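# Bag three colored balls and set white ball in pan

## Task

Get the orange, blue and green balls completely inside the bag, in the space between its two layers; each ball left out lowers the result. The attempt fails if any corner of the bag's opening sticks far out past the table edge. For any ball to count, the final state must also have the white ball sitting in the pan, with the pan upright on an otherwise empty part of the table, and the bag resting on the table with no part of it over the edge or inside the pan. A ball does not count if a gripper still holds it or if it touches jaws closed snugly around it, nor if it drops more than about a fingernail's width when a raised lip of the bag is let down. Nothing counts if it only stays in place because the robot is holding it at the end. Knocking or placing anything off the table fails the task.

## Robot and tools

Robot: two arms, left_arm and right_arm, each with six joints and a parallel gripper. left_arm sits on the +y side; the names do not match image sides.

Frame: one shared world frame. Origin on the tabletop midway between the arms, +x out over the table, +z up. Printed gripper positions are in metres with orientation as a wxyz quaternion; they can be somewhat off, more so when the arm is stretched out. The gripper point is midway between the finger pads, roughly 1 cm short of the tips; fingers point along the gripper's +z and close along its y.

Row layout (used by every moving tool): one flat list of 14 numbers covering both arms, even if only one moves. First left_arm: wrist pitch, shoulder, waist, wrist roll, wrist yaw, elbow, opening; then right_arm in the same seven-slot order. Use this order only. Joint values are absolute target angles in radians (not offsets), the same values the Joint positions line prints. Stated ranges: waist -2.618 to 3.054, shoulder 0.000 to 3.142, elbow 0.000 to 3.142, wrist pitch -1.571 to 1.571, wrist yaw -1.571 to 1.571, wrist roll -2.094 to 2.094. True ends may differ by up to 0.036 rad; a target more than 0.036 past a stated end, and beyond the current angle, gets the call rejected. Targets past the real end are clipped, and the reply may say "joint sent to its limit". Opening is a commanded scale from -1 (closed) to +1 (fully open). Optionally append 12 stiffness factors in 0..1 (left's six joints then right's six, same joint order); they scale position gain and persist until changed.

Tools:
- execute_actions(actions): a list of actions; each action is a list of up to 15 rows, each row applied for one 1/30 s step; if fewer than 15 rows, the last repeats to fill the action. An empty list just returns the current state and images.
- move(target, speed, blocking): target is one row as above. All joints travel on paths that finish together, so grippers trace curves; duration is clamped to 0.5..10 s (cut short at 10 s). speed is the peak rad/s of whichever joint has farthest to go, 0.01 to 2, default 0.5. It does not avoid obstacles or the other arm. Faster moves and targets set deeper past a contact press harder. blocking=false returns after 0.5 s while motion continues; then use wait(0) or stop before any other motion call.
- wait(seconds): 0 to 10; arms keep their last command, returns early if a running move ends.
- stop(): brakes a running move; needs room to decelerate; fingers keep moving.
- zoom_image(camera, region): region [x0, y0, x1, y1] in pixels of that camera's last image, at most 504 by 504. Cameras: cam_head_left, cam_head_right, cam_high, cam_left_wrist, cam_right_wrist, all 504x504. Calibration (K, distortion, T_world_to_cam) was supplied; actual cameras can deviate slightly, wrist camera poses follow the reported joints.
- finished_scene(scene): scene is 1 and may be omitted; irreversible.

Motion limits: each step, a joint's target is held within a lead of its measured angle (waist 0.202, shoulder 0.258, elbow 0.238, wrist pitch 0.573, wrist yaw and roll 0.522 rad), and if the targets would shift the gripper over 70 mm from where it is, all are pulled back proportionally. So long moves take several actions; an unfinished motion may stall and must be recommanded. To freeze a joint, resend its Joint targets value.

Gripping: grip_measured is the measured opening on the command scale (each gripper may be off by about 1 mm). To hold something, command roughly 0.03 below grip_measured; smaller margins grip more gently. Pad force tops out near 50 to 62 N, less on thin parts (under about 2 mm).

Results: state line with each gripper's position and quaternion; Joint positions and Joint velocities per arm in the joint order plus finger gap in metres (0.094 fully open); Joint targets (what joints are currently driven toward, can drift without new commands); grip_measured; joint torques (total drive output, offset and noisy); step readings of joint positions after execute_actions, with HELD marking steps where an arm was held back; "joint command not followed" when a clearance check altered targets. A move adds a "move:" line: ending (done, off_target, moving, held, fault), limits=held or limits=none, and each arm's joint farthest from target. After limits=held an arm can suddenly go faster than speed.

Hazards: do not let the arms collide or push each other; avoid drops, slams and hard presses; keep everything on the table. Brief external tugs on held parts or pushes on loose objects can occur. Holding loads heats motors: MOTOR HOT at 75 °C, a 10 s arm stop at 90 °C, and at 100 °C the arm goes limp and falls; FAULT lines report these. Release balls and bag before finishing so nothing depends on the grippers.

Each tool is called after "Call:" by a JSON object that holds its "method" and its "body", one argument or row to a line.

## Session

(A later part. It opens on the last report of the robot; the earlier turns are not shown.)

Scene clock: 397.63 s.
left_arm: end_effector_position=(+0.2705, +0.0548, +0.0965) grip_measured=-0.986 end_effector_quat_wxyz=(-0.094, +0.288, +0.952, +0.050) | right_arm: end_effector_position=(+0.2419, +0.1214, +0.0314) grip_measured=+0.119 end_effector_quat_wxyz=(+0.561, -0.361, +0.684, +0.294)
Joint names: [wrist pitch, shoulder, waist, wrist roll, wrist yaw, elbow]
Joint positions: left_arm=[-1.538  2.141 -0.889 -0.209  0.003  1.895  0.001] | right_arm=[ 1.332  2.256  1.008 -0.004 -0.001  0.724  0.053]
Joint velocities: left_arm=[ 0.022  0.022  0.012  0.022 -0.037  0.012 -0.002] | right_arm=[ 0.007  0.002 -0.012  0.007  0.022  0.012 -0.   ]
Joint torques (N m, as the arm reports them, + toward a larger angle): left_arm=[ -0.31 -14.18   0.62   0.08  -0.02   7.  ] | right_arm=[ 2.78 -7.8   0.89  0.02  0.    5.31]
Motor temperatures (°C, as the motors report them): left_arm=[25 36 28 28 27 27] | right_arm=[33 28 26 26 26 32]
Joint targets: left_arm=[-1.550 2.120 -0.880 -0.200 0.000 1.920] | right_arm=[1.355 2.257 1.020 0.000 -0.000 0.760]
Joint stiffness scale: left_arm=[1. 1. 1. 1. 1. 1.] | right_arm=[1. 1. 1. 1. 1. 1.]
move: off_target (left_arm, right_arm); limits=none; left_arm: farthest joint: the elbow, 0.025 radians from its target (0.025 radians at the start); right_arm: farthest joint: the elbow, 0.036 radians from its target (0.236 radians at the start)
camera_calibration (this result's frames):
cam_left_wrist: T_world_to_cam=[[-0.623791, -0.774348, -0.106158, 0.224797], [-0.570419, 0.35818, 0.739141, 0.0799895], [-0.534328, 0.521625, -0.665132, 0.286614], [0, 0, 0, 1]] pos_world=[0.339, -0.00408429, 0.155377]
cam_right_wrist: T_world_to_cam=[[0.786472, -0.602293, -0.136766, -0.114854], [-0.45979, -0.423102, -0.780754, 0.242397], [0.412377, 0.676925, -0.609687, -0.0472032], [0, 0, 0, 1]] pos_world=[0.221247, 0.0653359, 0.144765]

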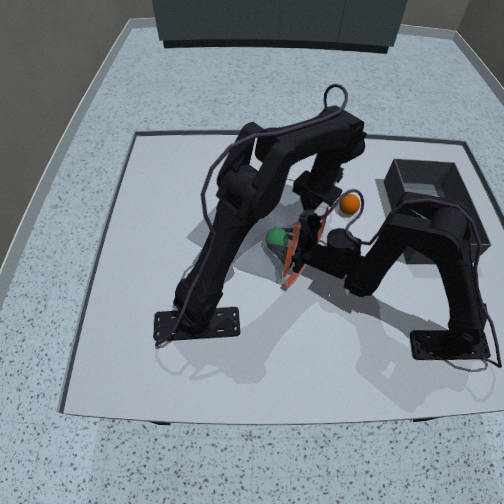

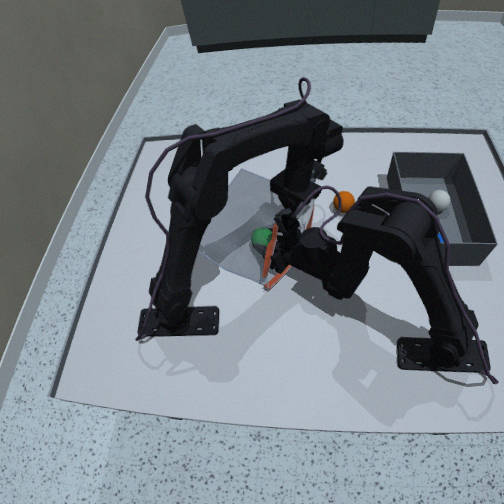

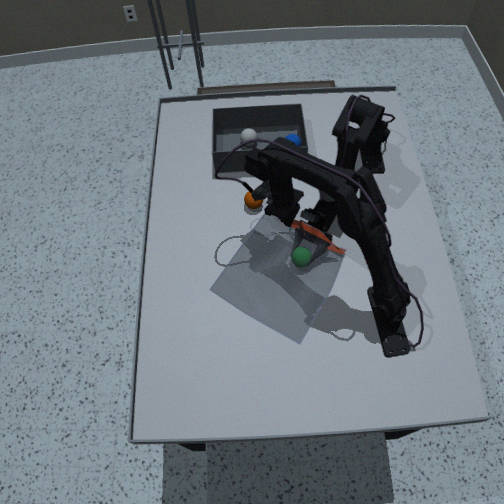

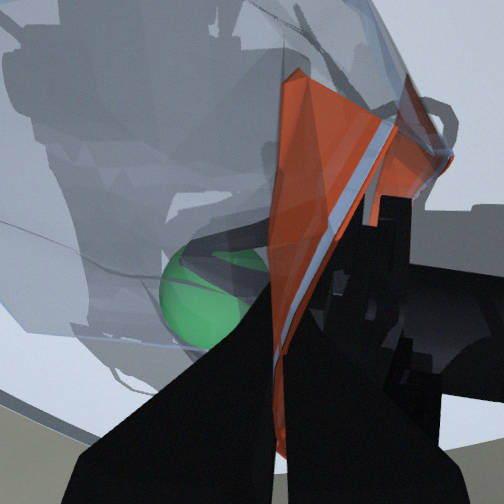

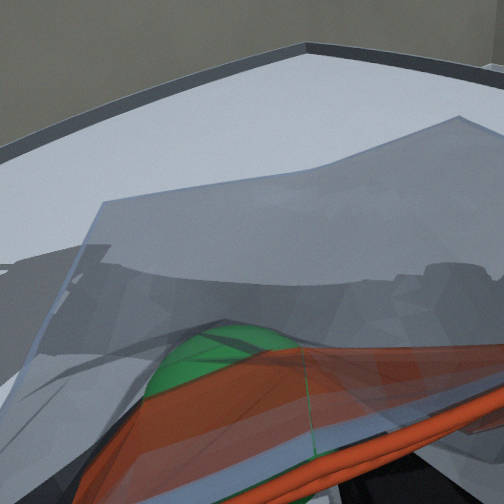

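Call:
{"method": "execute_actions", "body": {
  "actions": [
    [[-1.55,2.12,-0.88,-0.2,0,1.92,-1, 1.30,2.257,1.02,0,0,0.76,0.11]],
    [[-1.55,2.12,-0.88,-0.2,0,1.92,-1, 1.30,2.257,1.02,0,0,0.76,0.45]]
  ]
}}

Call:
{"method": "move", "body": {
  "target": [-1.55,2.12,-0.88,-0.2,0,1.92,-1, 1.24,2.05,1.02,0,0,0.51,0.45],
  "speed": 0.2
}}

Call:
{"method": "move", "body": {
  "target": [-1.55,2.12,-0.88,-0.2,0,1.92,-1, 0.6,1.28,1.02,0,0,0.18,0.45],
  "speed": 0.4
}}

Scene clock: 403.53 s.
left_arm: end_effector_position=(+0.2705, +0.0548, +0.0965) grip_measured=-0.986 end_effector_quat_wxyz=(-0.094, +0.288, +0.952, +0.050) | right_arm: end_effector_position=(+0.2411, +0.1203, +0.0250) grip_measured=+0.447 end_effector_quat_wxyz=(+0.552, -0.365, +0.692, +0.289)
Joint names: [wrist pitch, shoulder, waist, wrist roll, wrist yaw, elbow]
Joint positions: left_arm=[-1.538  2.141 -0.889 -0.209  0.003  1.895  0.001] | right_arm=[ 1.306  2.256  1.008 -0.004 -0.001  0.724  0.068]
Joint velocities: left_arm=[-0.022 -0.002  0.007  0.037  0.022 -0.002 -0.001] | right_arm=[-0.051  0.012 -0.007 -0.007 -0.022 -0.027 -0.003]
Joint torques (N m, as the arm reports them, + toward a larger angle): left_arm=[ -0.31 -14.2    0.63   0.08  -0.01   7.03] | right_arm=[ 2.44 -7.8   0.89  0.02  0.    5.3 ]
Motor temperatures (°C, as the motors report them): left_arm=[25 36 28 28 27 27] | right_arm=[33 28 26 26 26 32]
Joint targets: left_arm=[-1.550 2.120 -0.880 -0.200 -0.000 1.920] | right_arm=[1.300 2.257 1.020 -0.000 -0.000 0.760]
Joint stiffness scale: left_arm=[1. 1. 1. 1. 1. 1.] | right_arm=[1. 1. 1. 1. 1. 1.]
Step readings (joint positions; steps 1 to 15: 1st action; 16 to 30: 2nd action):
0: left_arm=[-1.538 2.141 -0.889 -0.209 0.003 1.895] | right_arm=[1.332 2.256 1.008 -0.004 -0.001 0.724]
1: left_arm=[-1.538 2.141 -0.889 -0.209 0.003 1.895] | right_arm=[1.329 2.256 1.008 -0.004 -0.001 0.724]
2: left_arm=[-1.538 2.141 -0.889 -0.209 0.003 1.895] | right_arm=[1.325 2.256 1.008 -0.004 -0.001 0.724]
4: left_arm=[-1.538 2.141 -0.889 -0.209 0.003 1.895] | right_arm=[1.315 2.256 1.008 -0.004 -0.001 0.724]
8: left_arm=[-1.538 2.141 -0.889 -0.209 0.003 1.895] | right_arm=[1.311 2.256 1.008 -0.004 -0.001 0.724]
15: left_arm=[-1.538 2.141 -0.889 -0.209 0.003 1.895] | right_arm=[1.311 2.256 1.008 -0.004 -0.001 0.724]
16: left_arm=[-1.538 2.141 -0.889 -0.209 0.003 1.895] | right_arm=[1.311 2.256 1.008 -0.004 -0.001 0.724]
17: left_arm=[-1.538 2.141 -0.889 -0.209 0.003 1.895] | right_arm=[1.310 2.256 1.008 -0.004 -0.001 0.724]
19: left_arm=[-1.538 2.141 -0.889 -0.209 0.003 1.895] | right_arm=[1.308 2.256 1.008 -0.004 -0.001 0.724]
23: left_arm=[-1.538 2.141 -0.889 -0.209 0.003 1.895] | right_arm=[1.307 2.256 1.008 -0.004 -0.001 0.724]
30: Joint positions above
camera_calibration (this result's frames):
cam_left_wrist: T_world_to_cam=[[-0.623791, -0.774348, -0.106158, 0.224797], [-0.570419, 0.35818, 0.739141, 0.0799895], [-0.534328, 0.521625, -0.665132, 0.286614], [0, 0, 0, 1]] pos_world=[0.339, -0.00408429, 0.155377]
cam_right_wrist: T_world_to_cam=[[0.784436, -0.605241, -0.135435, -0.114984], [-0.471346, -0.439838, -0.764445, 0.240951], [0.403104, 0.663495, -0.630303, -0.04564], [0, 0, 0, 1]] pos_world=[0.222167, 0.0666683, 0.139854]

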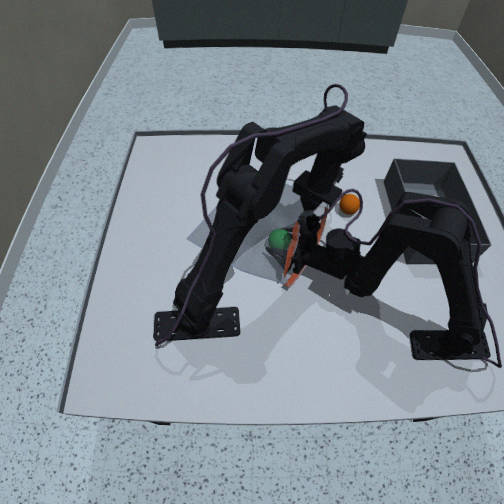

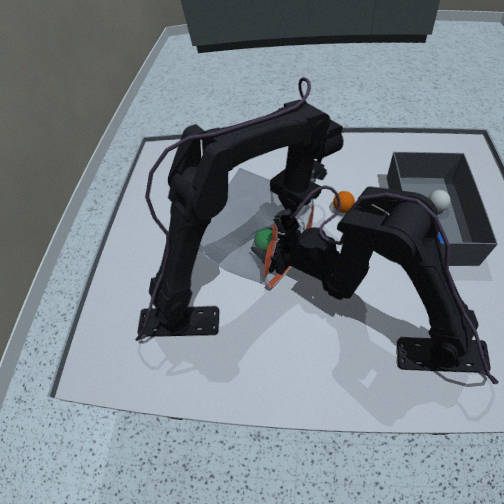

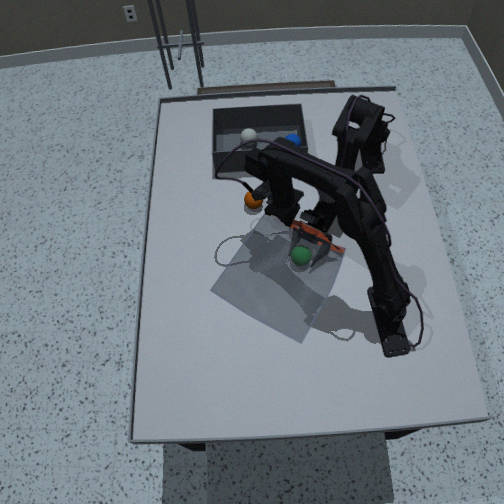

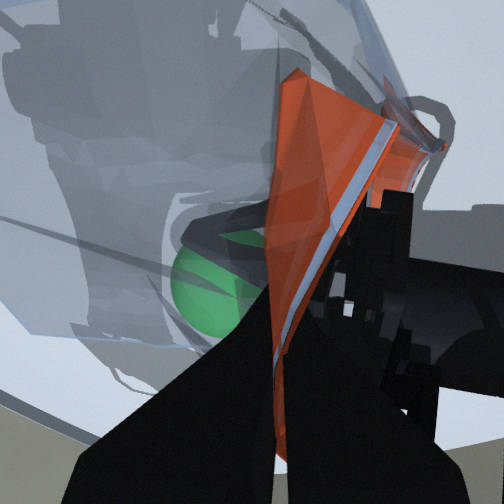

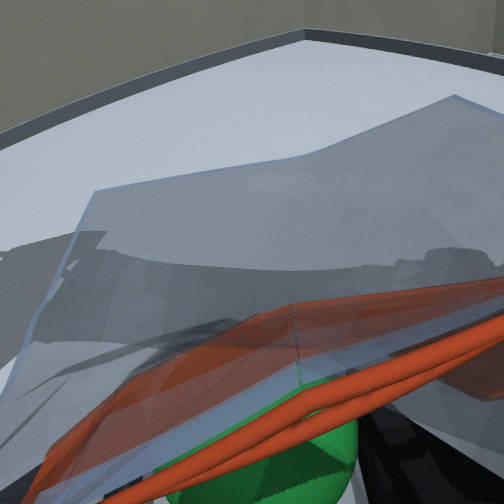

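Scene clock: 405.10 s.
left_arm: end_effector_position=(+0.2704, +0.0549, +0.0965) grip_measured=-0.986 end_effector_quat_wxyz=(-0.094, +0.288, +0.952, +0.050) | right_arm: end_effector_position=(+0.2147, +0.0821, +0.0348) grip_measured=+0.447 end_effector_quat_wxyz=(+0.527, -0.375, +0.711, +0.276)
Joint names: [wrist pitch, shoulder, waist, wrist roll, wrist yaw, elbow]
Joint positions: left_arm=[-1.539  2.141 -0.889 -0.209  0.003  1.895  0.001] | right_arm=[ 1.243  2.072  1.008 -0.004 -0.001  0.533  0.068]
Joint velocities: left_arm=[-0.007 -0.007 -0.007  0.037 -0.007 -0.002  0.001] | right_arm=[-0.037  0.002 -0.022 -0.051  0.037 -0.017 -0.   ]
Joint torques (N m, as the arm reports them, + toward a larger angle): left_arm=[ -0.32 -14.17   0.57   0.08  -0.02   7.04] | right_arm=[ 2.47 -8.25  0.88  0.01  0.    1.52]
Motor temperatures (°C, as the motors report them): left_arm=[25 36 28 28 27 27] | right_arm=[33 29 26 26 26 32]
Joint targets: left_arm=[-1.550 2.120 -0.880 -0.200 0.000 1.920] | right_arm=[1.240 2.050 1.020 -0.000 -0.000 0.510]
Joint stiffness scale: left_arm=[1. 1. 1. 1. 1. 1.] | right_arm=[1. 1. 1. 1. 1. 1.]
move: off_target (left_arm, right_arm); limits=none; left_arm: farthest joint: the elbow, 0.025 radians from its target (0.025 radians at the start); right_arm: farthest joint: the elbow, 0.023 radians from its target (0.214 radians at the start)
camera_calibration (this result's frames):
cam_left_wrist: T_world_to_cam=[[-0.623848, -0.77429, -0.106248, 0.224844], [-0.570024, 0.357777, 0.73964, 0.0797055], [-0.534683, 0.521987, -0.664563, 0.286523], [0, 0, 0, 1]] pos_world=[0.338902, -0.0039839, 0.155349]
cam_right_wrist: T_world_to_cam=[[0.779141, -0.61291, -0.131454, -0.114456], [-0.500772, -0.482455, -0.718655, 0.22744], [0.37705, 0.625762, -0.682828, 0.00706693], [0, 0, 0, 1]] pos_world=[0.200408, 0.0351558, 0.15323]

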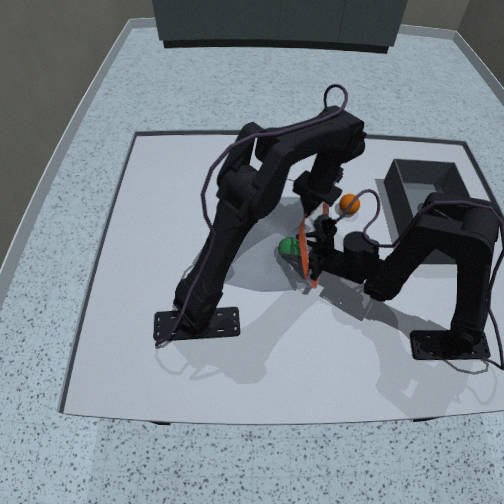

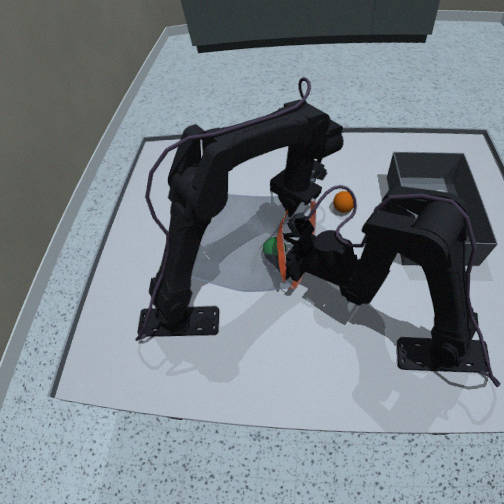

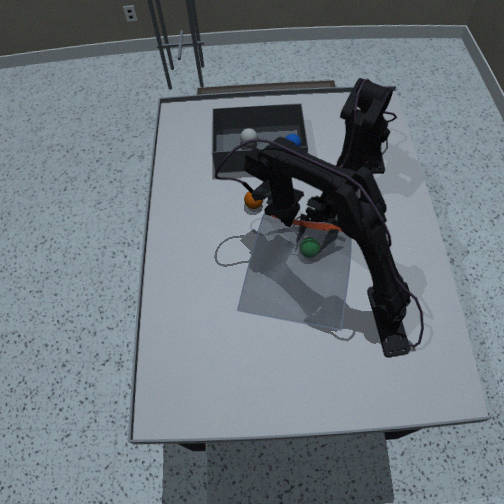

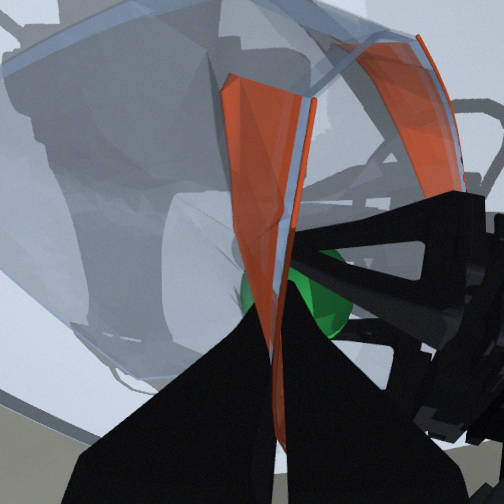

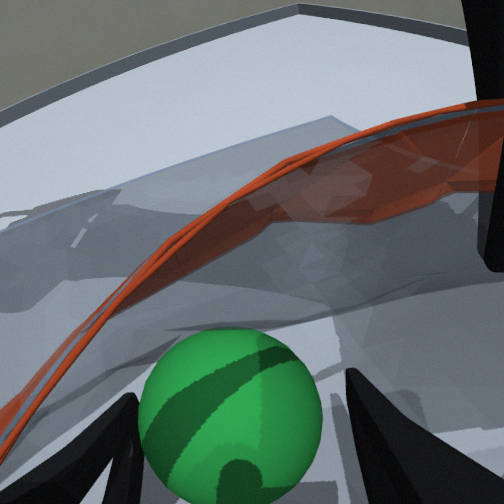

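Scene clock: 407.73 s.
left_arm: end_effector_position=(+0.2687, +0.0558, +0.0970) grip_measured=-0.986 end_effector_quat_wxyz=(-0.098, +0.288, +0.951, +0.051) | right_arm: end_effector_position=(+0.1474, -0.0179, +0.0629) grip_measured=+0.447 end_effector_quat_wxyz=(+0.454, -0.399, +0.761, +0.234)
Joint names: [wrist pitch, shoulder, waist, wrist roll, wrist yaw, elbow]
Joint positions: left_arm=[-1.546  2.141 -0.889 -0.209  0.006  1.895  0.001] | right_arm=[ 0.604  1.299  1.008 -0.004  0.006  0.198  0.068]
Joint velocities: left_arm=[-0.022  0.007  0.002 -0.066  0.022  0.007  0.001] | right_arm=[-0.037 -0.017  0.012 -0.022 -0.007 -0.002 -0.001]
Joint torques (N m, as the arm reports them, + toward a larger angle): left_arm=[ -0.25 -14.17   0.61   0.09  -0.05   7.03] | right_arm=[ 2.37 -3.93  0.89  0.01 -0.07  3.54]
Motor temperatures (°C, as the motors report them): left_arm=[25 36 28 28 27 27] | right_arm=[33 29 26 26 26 31]
Joint targets: left_arm=[-1.550 2.120 -0.880 -0.200 -0.000 1.920] | right_arm=[0.600 1.280 1.020 -0.000 0.000 0.180]
Joint stiffness scale: left_arm=[1. 1. 1. 1. 1. 1.] | right_arm=[1. 1. 1. 1. 1. 1.]
move: off_target (left_arm); limits=none; left_arm: farthest joint: the elbow, 0.025 radians from its target (0.025 radians at the start); right_arm: farthest joint: the shoulder, 0.019 radians from its target (0.792 radians at the start)
camera_calibration (this result's frames):
cam_left_wrist: T_world_to_cam=[[-0.624122, -0.774347, -0.1042, 0.224446], [-0.564718, 0.3549, 0.745077, 0.0763101], [-0.539968, 0.523863, -0.658789, 0.286162], [0, 0, 0, 1]] pos_world=[0.337694, -0.00319257, 0.155051]
cam_right_wrist: T_world_to_cam=[[0.760787, -0.639067, -0.113123, -0.11846], [-0.577387, -0.586883, -0.567621, 0.165578], [0.296358, 0.497154, -0.815481, 0.132115], [0, 0, 0, 1]] pos_world=[0.146572, -0.0442102, 0.188323]

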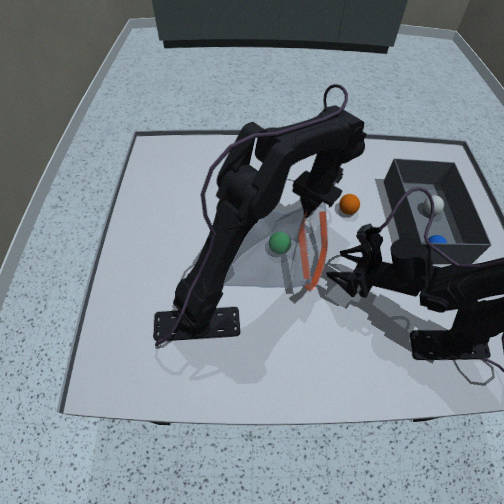

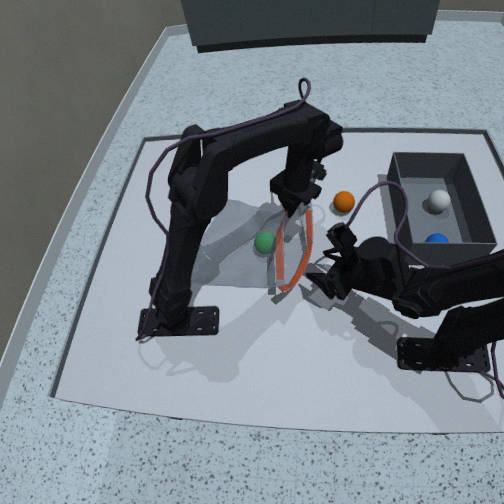

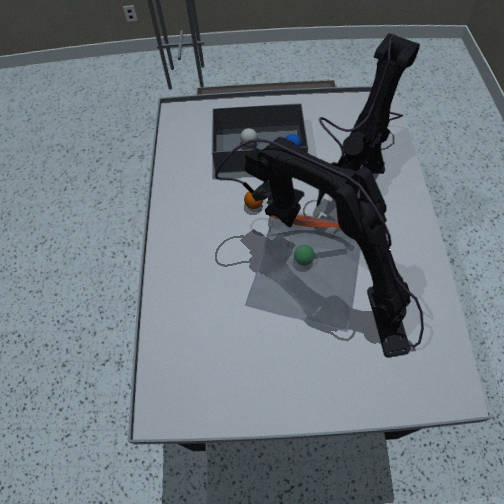

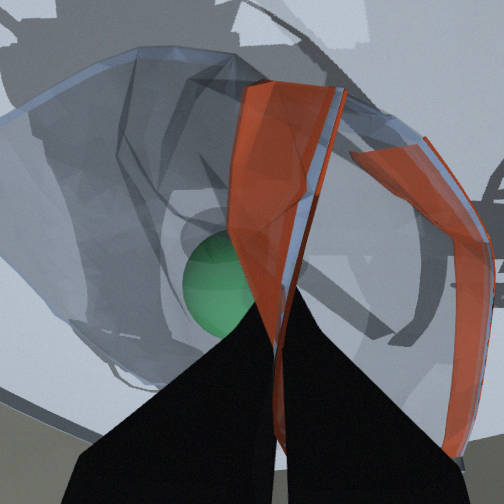

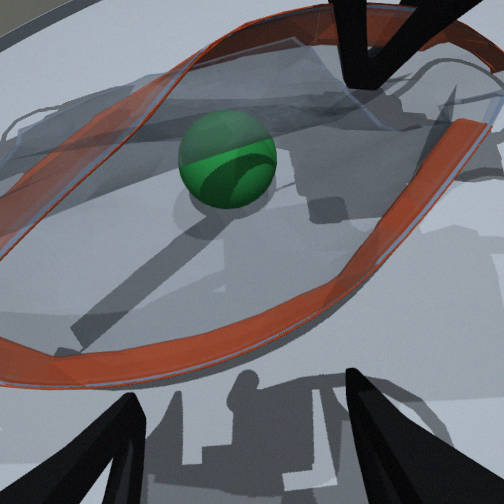

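Call:
{"method": "move", "body": {
  "target": [-1.55,2.12,-0.88,-0.2,0,1.92,-1, -1.3,0.9,0.4,0,0,1.05,1],
  "speed": 1.0
}}

Call:
{"method": "move", "body": {
  "target": [-1.55,2.12,-0.88,-0.2,0,1.92,-1, -1.485,1.695,-0.088,0,0,1.57,1],
  "speed": 0.7
}}

Call:
{"method": "move", "body": {
  "target": [-1.55,2.12,-0.88,-0.2,0,1.92,-1, -1.05,1.787,-0.088,0,0,1.117,1],
  "speed": 0.25
}}

Scene clock: 420.30 s.
left_arm: end_effector_position=(+0.2687, +0.0558, +0.0970) grip_measured=-0.986 end_effector_quat_wxyz=(-0.098, +0.288, +0.951, +0.051) | right_arm: end_effector_position=(+0.1334, -0.2226, +0.1805) grip_measured=+1.000 end_effector_quat_wxyz=(+0.184, -0.183, +0.965, +0.032)
Joint names: [wrist pitch, shoulder, waist, wrist roll, wrist yaw, elbow]
Joint positions: left_arm=[-1.546  2.141 -0.889 -0.209  0.006  1.895  0.001] | right_arm=[-1.294  0.913  0.412 -0.004  0.004  1.013  0.094]
Joint velocities: left_arm=[-0.007 -0.017  0.007 -0.051  0.051 -0.017 -0.001] | right_arm=[ 0.007  0.002 -0.017  0.037 -0.066  0.007  0.   ]
Joint torques (N m, as the arm reports them, + toward a larger angle): left_arm=[ -0.25 -14.16   0.57   0.09  -0.03   7.  ] | right_arm=[ 1.43 -1.3  -0.82  0.01 -0.05  7.53]
Motor temperatures (°C, as the motors report them): left_arm=[25 36 28 28 27 28] | right_arm=[33 28 26 26 26 31]
Joint targets: left_arm=[-1.550 2.120 -0.880 -0.200 0.000 1.920] | right_arm=[-1.300 0.900 0.400 0.000 -0.000 1.050]
Joint stiffness scale: left_arm=[1. 1. 1. 1. 1. 1.] | right_arm=[1. 1. 1. 1. 1. 1.]
move: off_target (left_arm, right_arm); limits=none; left_arm: farthest joint: the elbow, 0.025 radians from its target (0.025 radians at the start); right_arm: farthest joint: the elbow, 0.037 radians from its target (0.852 radians at the start)
camera_calibration (this result's frames):
cam_left_wrist: T_world_to_cam=[[-0.624122, -0.774347, -0.1042, 0.224446], [-0.564718, 0.3549, 0.745077, 0.0763101], [-0.539968, 0.523863, -0.658789, 0.286162], [0, 0, 0, 1]] pos_world=[0.337694, -0.00319257, 0.155051]
cam_right_wrist: T_world_to_cam=[[0.225224, -0.973883, -0.0287567, -0.243638], [-0.970149, -0.226889, 0.0856249, 0.118787], [-0.0899132, 0.00861355, -0.995912, 0.309317], [0, 0, 0, 1]] pos_world=[0.197926, -0.212988, 0.290876]

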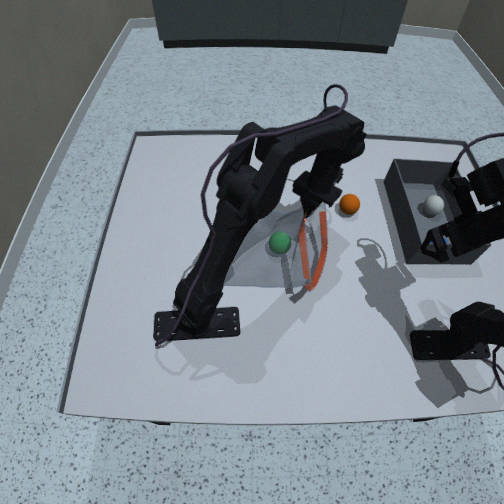

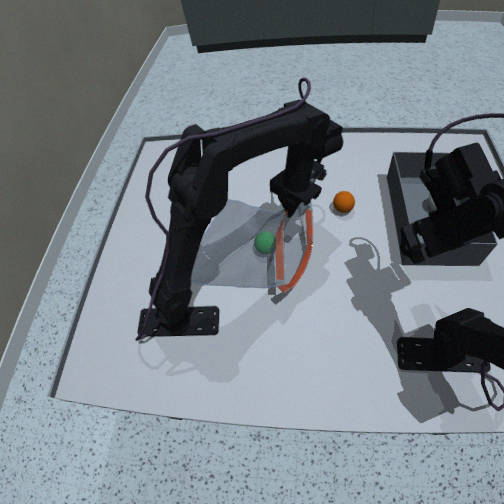

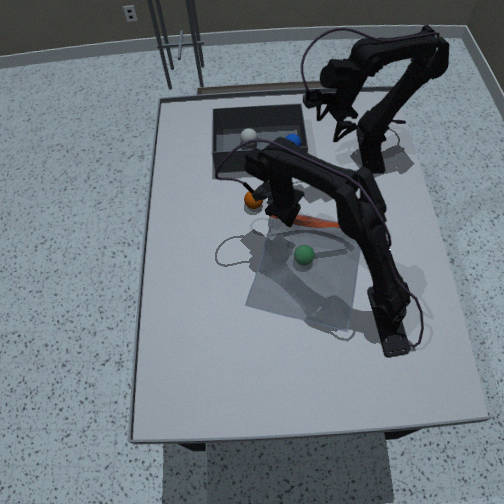

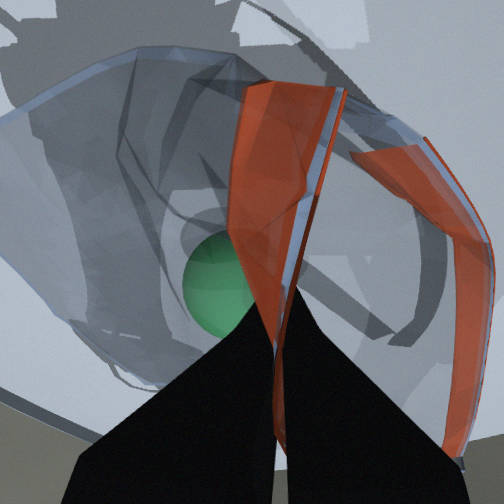

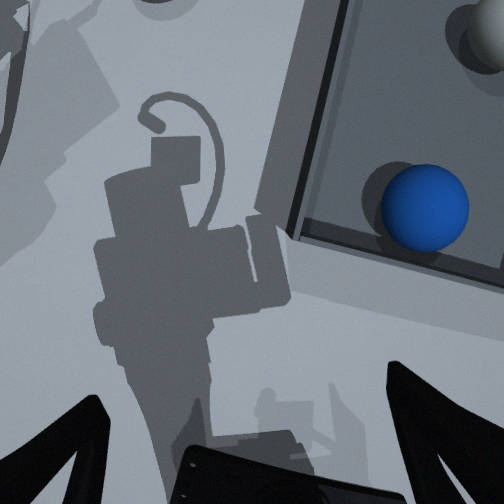

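Scene clock: 422.17 s.
left_arm: end_effector_position=(+0.2687, +0.0558, +0.0970) grip_measured=-0.986 end_effector_quat_wxyz=(-0.098, +0.288, +0.951, +0.051) | right_arm: end_effector_position=(+0.2422, -0.3252, +0.1480) grip_measured=+1.000 end_effector_quat_wxyz=(-0.042, +0.059, +0.997, +0.002)
Joint names: [wrist pitch, shoulder, waist, wrist roll, wrist yaw, elbow]
Joint positions: left_arm=[-1.546  2.141 -0.889 -0.209  0.006  1.895  0.001] | right_arm=[-1.476  1.704 -0.082 -0.004  0.002  1.524  0.094]
Joint velocities: left_arm=[ 0.022 -0.012  0.002  0.007  0.007 -0.027  0.001] | right_arm=[-0.081 -0.002  0.002 -0.051 -0.007  0.012  0.   ]
Joint torques (N m, as the arm reports them, + toward a larger angle): left_arm=[ -0.24 -14.18   0.59   0.1   -0.03   6.99] | right_arm=[ 0.48 -6.51 -0.42  0.02 -0.03  7.75]
Motor temperatures (°C, as the motors report them): left_arm=[25 36 28 28 27 28] | right_arm=[32 28 26 26 26 32]
Joint targets: left_arm=[-1.550 2.120 -0.880 -0.200 -0.000 1.920] | right_arm=[-1.485 1.695 -0.088 0.000 0.000 1.570]
Joint stiffness scale: left_arm=[1. 1. 1. 1. 1. 1.] | right_arm=[1. 1. 1. 1. 1. 1.]
move: off_target (left_arm, right_arm); limits=none; left_arm: farthest joint: the elbow, 0.025 radians from its target (0.025 radians at the start); right_arm: farthest joint: the elbow, 0.046 radians from its target (0.557 radians at the start)
camera_calibration (this result's frames):
cam_left_wrist: T_world_to_cam=[[-0.624122, -0.774347, -0.1042, 0.224446], [-0.564718, 0.3549, 0.745077, 0.0763101], [-0.539968, 0.523863, -0.658789, 0.286162], [0, 0, 0, 1]] pos_world=[0.337694, -0.00319257, 0.155051]
cam_right_wrist: T_world_to_cam=[[-0.261493, -0.964538, 0.0358824, -0.257645], [-0.821733, 0.241972, 0.515949, 0.256616], [-0.506335, 0.105432, -0.855867, 0.399202], [0, 0, 0, 1]] pos_world=[0.345627, -0.352691, 0.218508]

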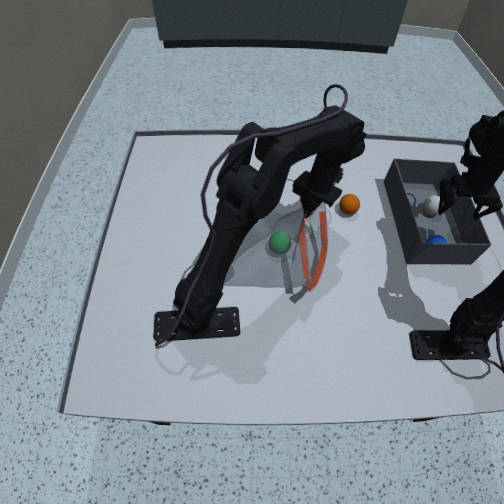

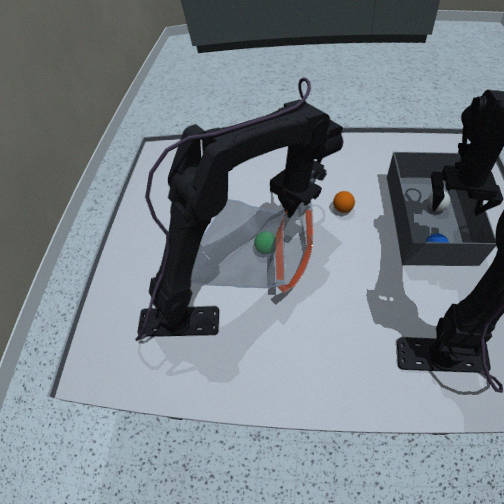

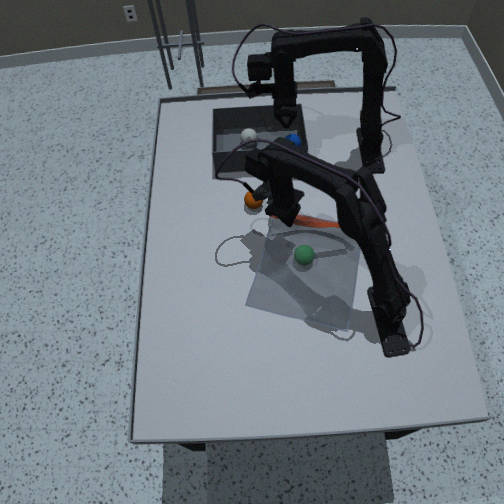

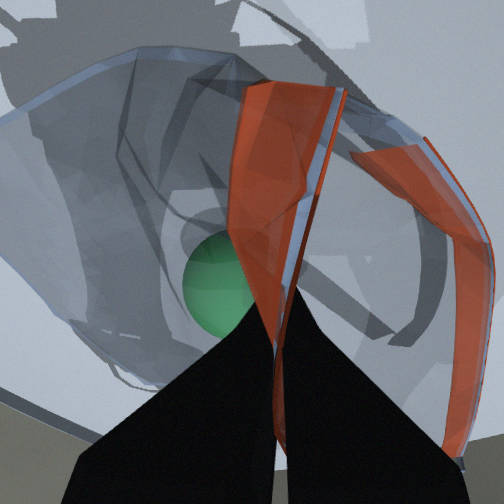

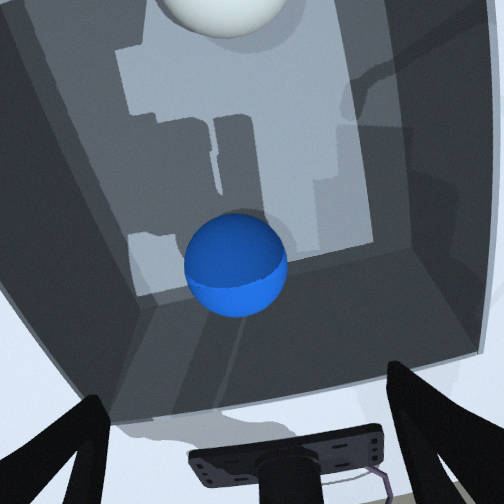

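Scene clock: 424.53 s.
left_arm: end_effector_position=(+0.2687, +0.0558, +0.0970) grip_measured=-0.986 end_effector_quat_wxyz=(-0.098, +0.288, +0.951, +0.051) | right_arm: end_effector_position=(+0.2274, -0.3233, +0.0288) grip_measured=+1.000 end_effector_quat_wxyz=(-0.074, +0.059, +0.995, +0.004)
Joint names: [wrist pitch, shoulder, waist, wrist roll, wrist yaw, elbow]
Joint positions: left_arm=[-1.546  2.141 -0.889 -0.209  0.006  1.895  0.001] | right_arm=[-1.063  1.788 -0.082 -0.004  0.002  1.132  0.094]
Joint velocities: left_arm=[-0.007 -0.012 -0.012  0.051 -0.037  0.002  0.001] | right_arm=[ 0.007 -0.007 -0.012 -0.007  0.007  0.002  0.   ]
Joint torques (N m, as the arm reports them, + toward a larger angle): left_arm=[ -0.26 -14.15   0.61   0.09  -0.04   7.  ] | right_arm=[ 0.59 -6.23 -0.41  0.02 -0.03  3.51]
Motor temperatures (°C, as the motors report them): left_arm=[25 36 28 28 27 28] | right_arm=[32 28 26 26 26 32]
Joint targets: left_arm=[-1.550 2.120 -0.880 -0.200 -0.000 1.920] | right_arm=[-1.050 1.787 -0.088 0.000 0.000 1.117]
Joint stiffness scale: left_arm=[1. 1. 1. 1. 1. 1.] | right_arm=[1. 1. 1. 1. 1. 1.]
move: off_target (left_arm); limits=none; left_arm: farthest joint: the elbow, 0.025 radians from its target (0.025 radians at the start); right_arm: farthest joint: the elbow, 0.015 radians from its target (0.407 radians at the start)
camera_calibration (this result's frames):
cam_left_wrist: T_world_to_cam=[[-0.624122, -0.774347, -0.1042, 0.224446], [-0.564718, 0.3549, 0.745077, 0.0763101], [-0.539968, 0.523863, -0.658789, 0.286162], [0, 0, 0, 1]] pos_world=[0.337694, -0.00319257, 0.155051]
cam_right_wrist: T_world_to_cam=[[-0.258941, -0.964853, 0.0448216, -0.256412], [-0.787431, 0.237745, 0.568709, 0.294869], [-0.559376, 0.111968, -0.821317, 0.302704], [0, 0, 0, 1]] pos_world=[0.335119, -0.351396, 0.0924143]

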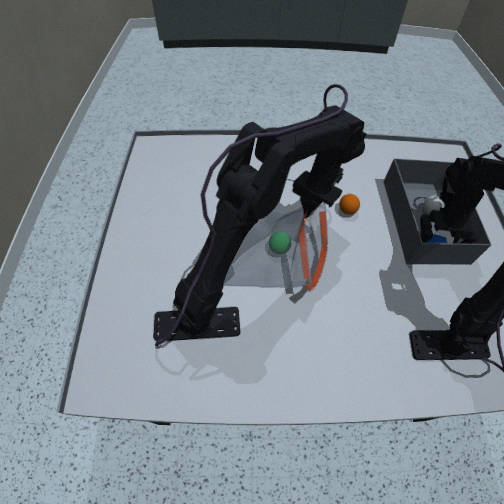

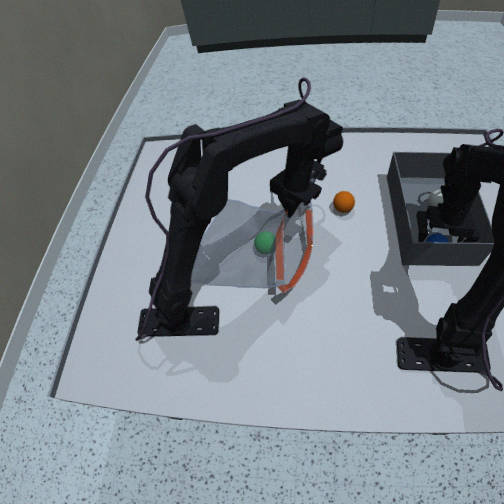

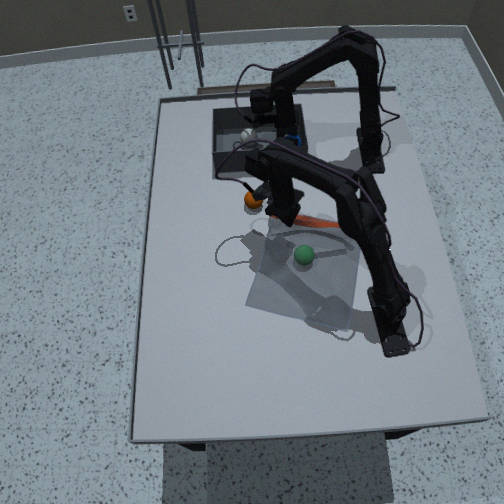

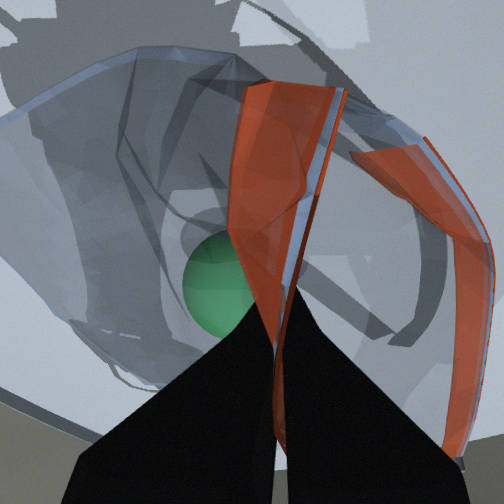

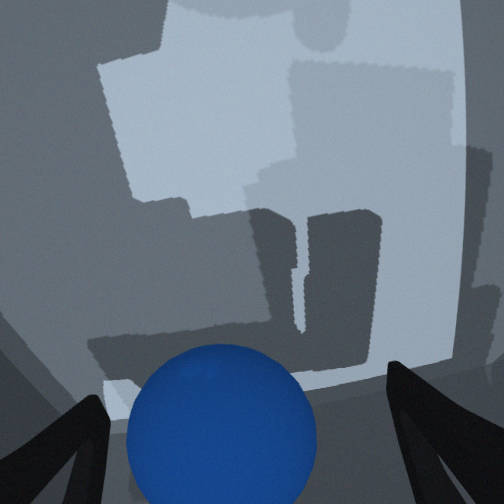

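Call:
{"method": "execute_actions", "body": {
  "actions": [
    [[-1.55,2.12,-0.88,-0.2,0,1.92,-1, -1.098,1.787,-0.052,0,0,1.117,0.7]],
    [[-1.55,2.12,-0.88,-0.2,0,1.92,-1, -1.098,1.787,-0.052,0,0,1.117,0.3]],
    [[-1.55,2.12,-0.88,-0.2,0,1.92,-1, -1.098,1.787,-0.052,0,0,1.117,0.11]]
  ]
}}

Call:
{"method": "move", "body": {
  "target": [-1.55,2.12,-0.88,-0.2,0,1.92,-1, -1.485,1.68,-0.052,0,0,1.6,0.11],
  "speed": 0.4
}}

Scene clock: 431.57 s.
left_arm: end_effector_position=(+0.2687, +0.0558, +0.0970) grip_measured=-0.986 end_effector_quat_wxyz=(-0.098, +0.288, +0.951, +0.051) | right_arm: end_effector_position=(+0.2217, -0.3174, +0.0299) grip_measured=+0.119 end_effector_quat_wxyz=(-0.087, +0.049, +0.995, +0.004)
Joint names: [wrist pitch, shoulder, waist, wrist roll, wrist yaw, elbow]
Joint positions: left_arm=[-1.546  2.141 -0.889 -0.209  0.006  1.895  0.001] | right_arm=[-1.089  1.788 -0.062 -0.004  0.002  1.132  0.053]
Joint velocities: left_arm=[ 0.037  0.007  0.007 -0.066 -0.022 -0.022  0.001] | right_arm=[ 0.037  0.017 -0.002 -0.037  0.037 -0.012 -0.001]
Joint torques (N m, as the arm reports them, + toward a larger angle): left_arm=[ -0.25 -14.18   0.62   0.08  -0.04   7.03] | right_arm=[ 0.3  -6.18  0.69  0.02 -0.03  3.47]
Motor temperatures (°C, as the motors report them): left_arm=[25 36 28 28 27 28] | right_arm=[31 28 26 26 26 31]
Joint targets: left_arm=[-1.550 2.120 -0.880 -0.200 0.000 1.920] | right_arm=[-1.098 1.787 -0.052 -0.000 0.000 1.117]
Joint stiffness scale: left_arm=[1. 1. 1. 1. 1. 1.] | right_arm=[1. 1. 1. 1. 1. 1.]
Step readings (joint positions; steps 1 to 15: 1st action; 16 to 30: 2nd action; 31 to 45: 3rd action):
0: left_arm=[-1.546 2.141 -0.889 -0.209 0.006 1.895] | right_arm=[-1.063 1.788 -0.082 -0.004 0.002 1.132]
1: left_arm=[-1.546 2.141 -0.889 -0.209 0.006 1.895] | right_arm=[-1.065 1.788 -0.080 -0.004 0.002 1.132]
2: left_arm=[-1.546 2.141 -0.889 -0.209 0.006 1.895] | right_arm=[-1.070 1.788 -0.077 -0.004 0.002 1.132]
4: left_arm=[-1.546 2.141 -0.889 -0.209 0.006 1.895] | right_arm=[-1.078 1.788 -0.067 -0.004 0.002 1.132]
8: left_arm=[-1.546 2.141 -0.889 -0.209 0.006 1.895] | right_arm=[-1.085 1.788 -0.062 -0.004 0.002 1.132]
15: left_arm=[-1.546 2.141 -0.889 -0.209 0.006 1.895] | right_arm=[-1.089 1.788 -0.062 -0.004 0.002 1.132]
16: left_arm=[-1.546 2.141 -0.889 -0.209 0.006 1.895] | right_arm=[-1.089 1.788 -0.062 -0.004 0.002 1.132]
17: left_arm=[-1.546 2.141 -0.889 -0.209 0.006 1.895] | right_arm=[-1.089 1.788 -0.062 -0.004 0.002 1.132]
19: left_arm=[-1.546 2.141 -0.889 -0.209 0.006 1.895] | right_arm=[-1.089 1.788 -0.062 -0.004 0.002 1.132]
23: left_arm=[-1.546 2.141 -0.889 -0.209 0.006 1.895] | right_arm=[-1.089 1.788 -0.062 -0.004 0.002 1.132]
30: left_arm=[-1.546 2.141 -0.889 -0.209 0.006 1.895] | right_arm=[-1.089 1.788 -0.062 -0.004 0.002 1.132]
31: left_arm=[-1.546 2.141 -0.889 -0.209 0.006 1.895] | right_arm=[-1.089 1.788 -0.062 -0.004 0.002 1.132]
32: left_arm=[-1.546 2.141 -0.889 -0.209 0.006 1.895] | right_arm=[-1.089 1.788 -0.062 -0.004 0.002 1.132]
34: left_arm=[-1.546 2.141 -0.889 -0.209 0.006 1.895] | right_arm=[-1.089 1.788 -0.062 -0.004 0.002 1.132]
38: left_arm=[-1.546 2.141 -0.889 -0.209 0.006 1.895] | right_arm=[-1.089 1.788 -0.062 -0.004 0.002 1.132]
45: Joint positions above
camera_calibration (this result's frames):
cam_left_wrist: T_world_to_cam=[[-0.624122, -0.774347, -0.1042, 0.224446], [-0.564718, 0.3549, 0.745077, 0.0763101], [-0.539968, 0.523863, -0.658789, 0.286162], [0, 0, 0, 1]] pos_world=[0.337694, -0.00319257, 0.155051]
cam_right_wrist: T_world_to_cam=[[-0.238549, -0.969923, 0.0484114, -0.258402], [-0.777048, 0.220538, 0.589542, 0.279947], [-0.582487, 0.103017, -0.806286, 0.301513], [0, 0, 0, 1]] pos_world=[0.331518, -0.34343, 0.0905748]

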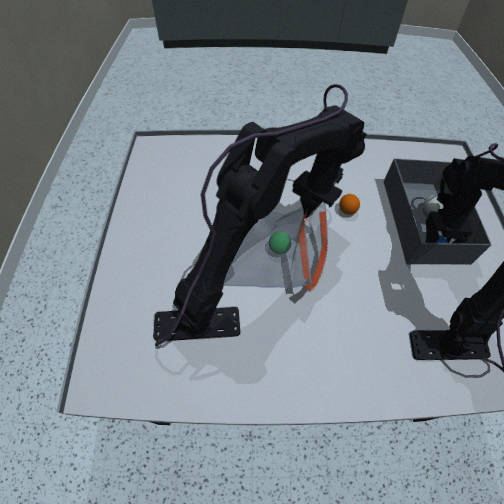

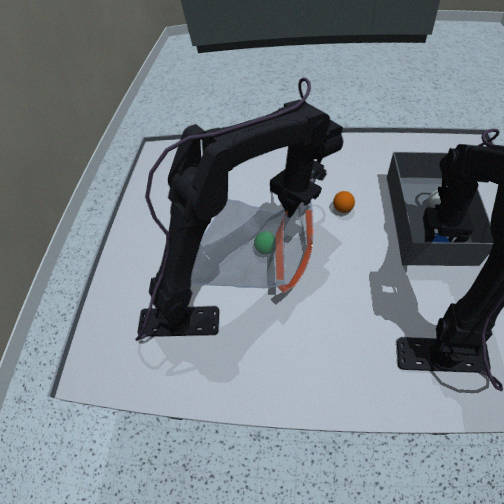

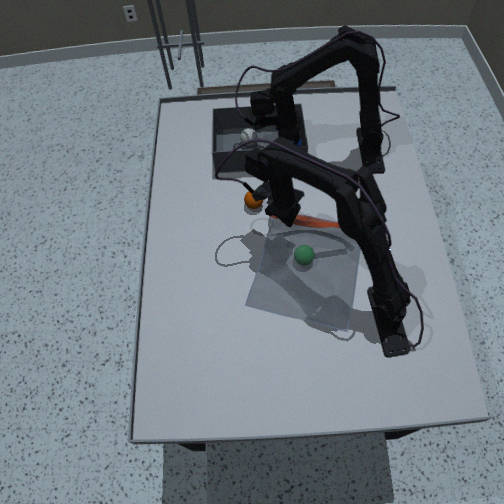

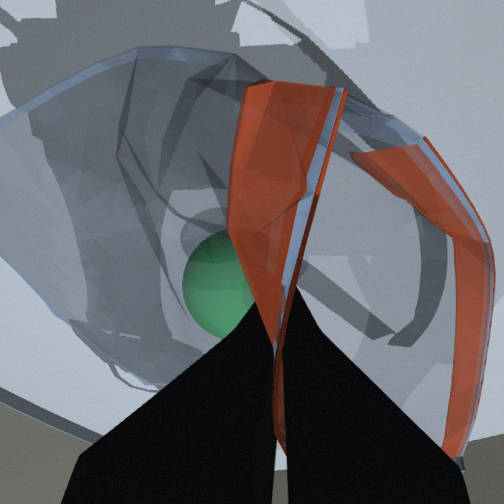

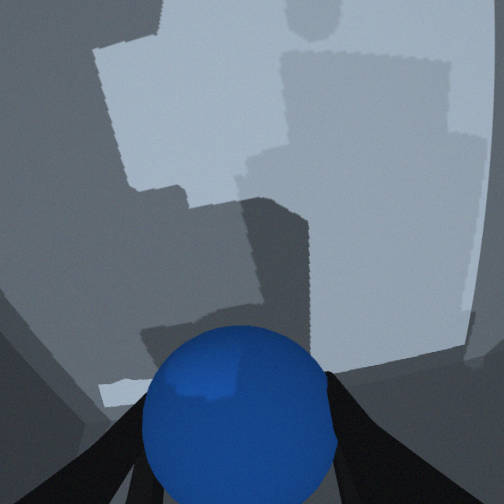

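Scene clock: 433.43 s.
left_arm: end_effector_position=(+0.2687, +0.0558, +0.0970) grip_measured=-0.986 end_effector_quat_wxyz=(-0.098, +0.288, +0.951, +0.051) | right_arm: end_effector_position=(+0.2514, -0.3204, +0.1594) grip_measured=+0.119 end_effector_quat_wxyz=(-0.019, +0.050, +0.999, +0.000)
Joint names: [wrist pitch, shoulder, waist, wrist roll, wrist yaw, elbow]
Joint positions: left_arm=[-1.546  2.141 -0.889 -0.209  0.006  1.895  0.001] | right_arm=[-1.477  1.696 -0.062 -0.004  0.002  1.564  0.053]
Joint velocities: left_arm=[-0.066 -0.002  0.007 -0.051  0.081 -0.012  0.001] | right_arm=[ 0.037  0.002  0.017  0.022 -0.037  0.007  0.001]
Joint torques (N m, as the arm reports them, + toward a larger angle): left_arm=[ -0.25 -14.11   0.58   0.09  -0.03   7.  ] | right_arm=[ 0.6  -7.04  0.7   0.02 -0.03  7.21]
Motor temperatures (°C, as the motors report them): left_arm=[25 36 28 28 27 28] | right_arm=[30 28 26 26 26 31]
Joint targets: left_arm=[-1.550 2.120 -0.880 -0.200 -0.000 1.920] | right_arm=[-1.485 1.680 -0.052 0.000 0.000 1.600]
Joint stiffness scale: left_arm=[1. 1. 1. 1. 1. 1.] | right_arm=[1. 1. 1. 1. 1. 1.]
move: off_target (left_arm, right_arm); limits=none; left_arm: farthest joint: the elbow, 0.025 radians from its target (0.025 radians at the start); right_arm: farthest joint: the elbow, 0.036 radians from its target (0.468 radians at the start)
camera_calibration (this result's frames):
cam_left_wrist: T_world_to_cam=[[-0.624122, -0.774347, -0.1042, 0.224446], [-0.564718, 0.3549, 0.745077, 0.0763101], [-0.539968, 0.523863, -0.658789, 0.286162], [0, 0, 0, 1]] pos_world=[0.337694, -0.00319257, 0.155051]
cam_right_wrist: T_world_to_cam=[[-0.243829, -0.969378, 0.0292034, -0.255996], [-0.849519, 0.228013, 0.47574, 0.266074], [-0.467831, 0.0911904, -0.879101, 0.402607], [0, 0, 0, 1]] pos_world=[0.351968, -0.345539, 0.234826]

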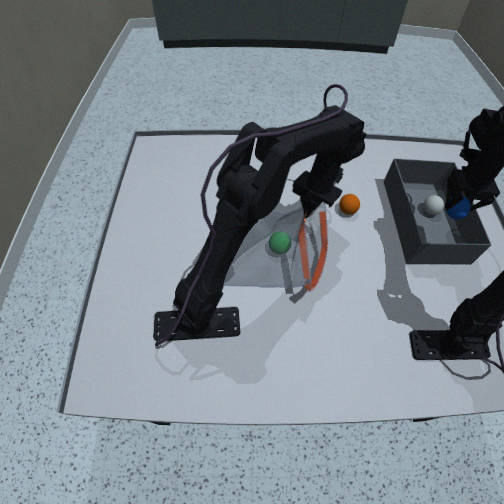

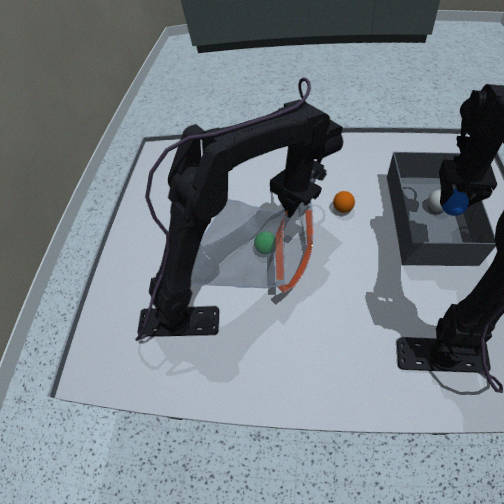

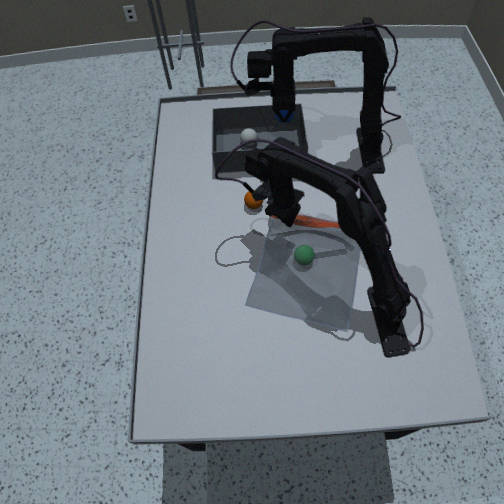

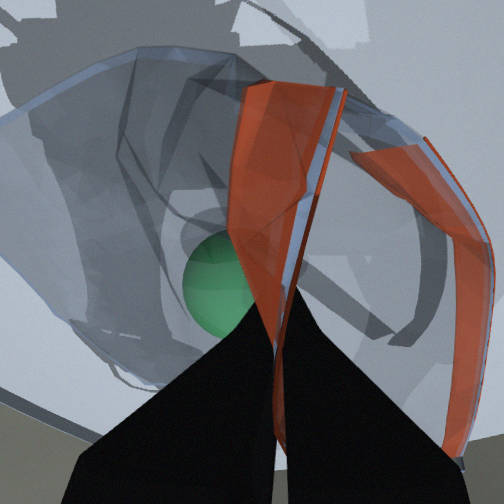

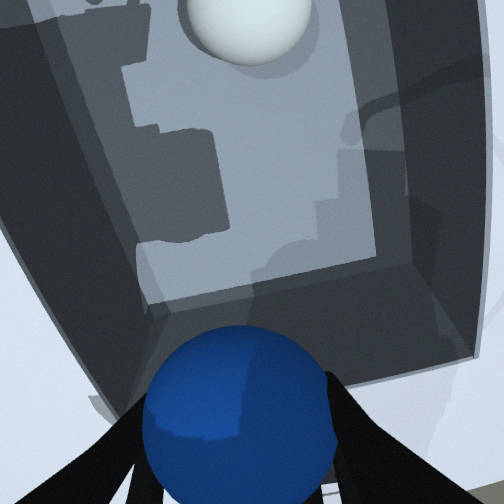

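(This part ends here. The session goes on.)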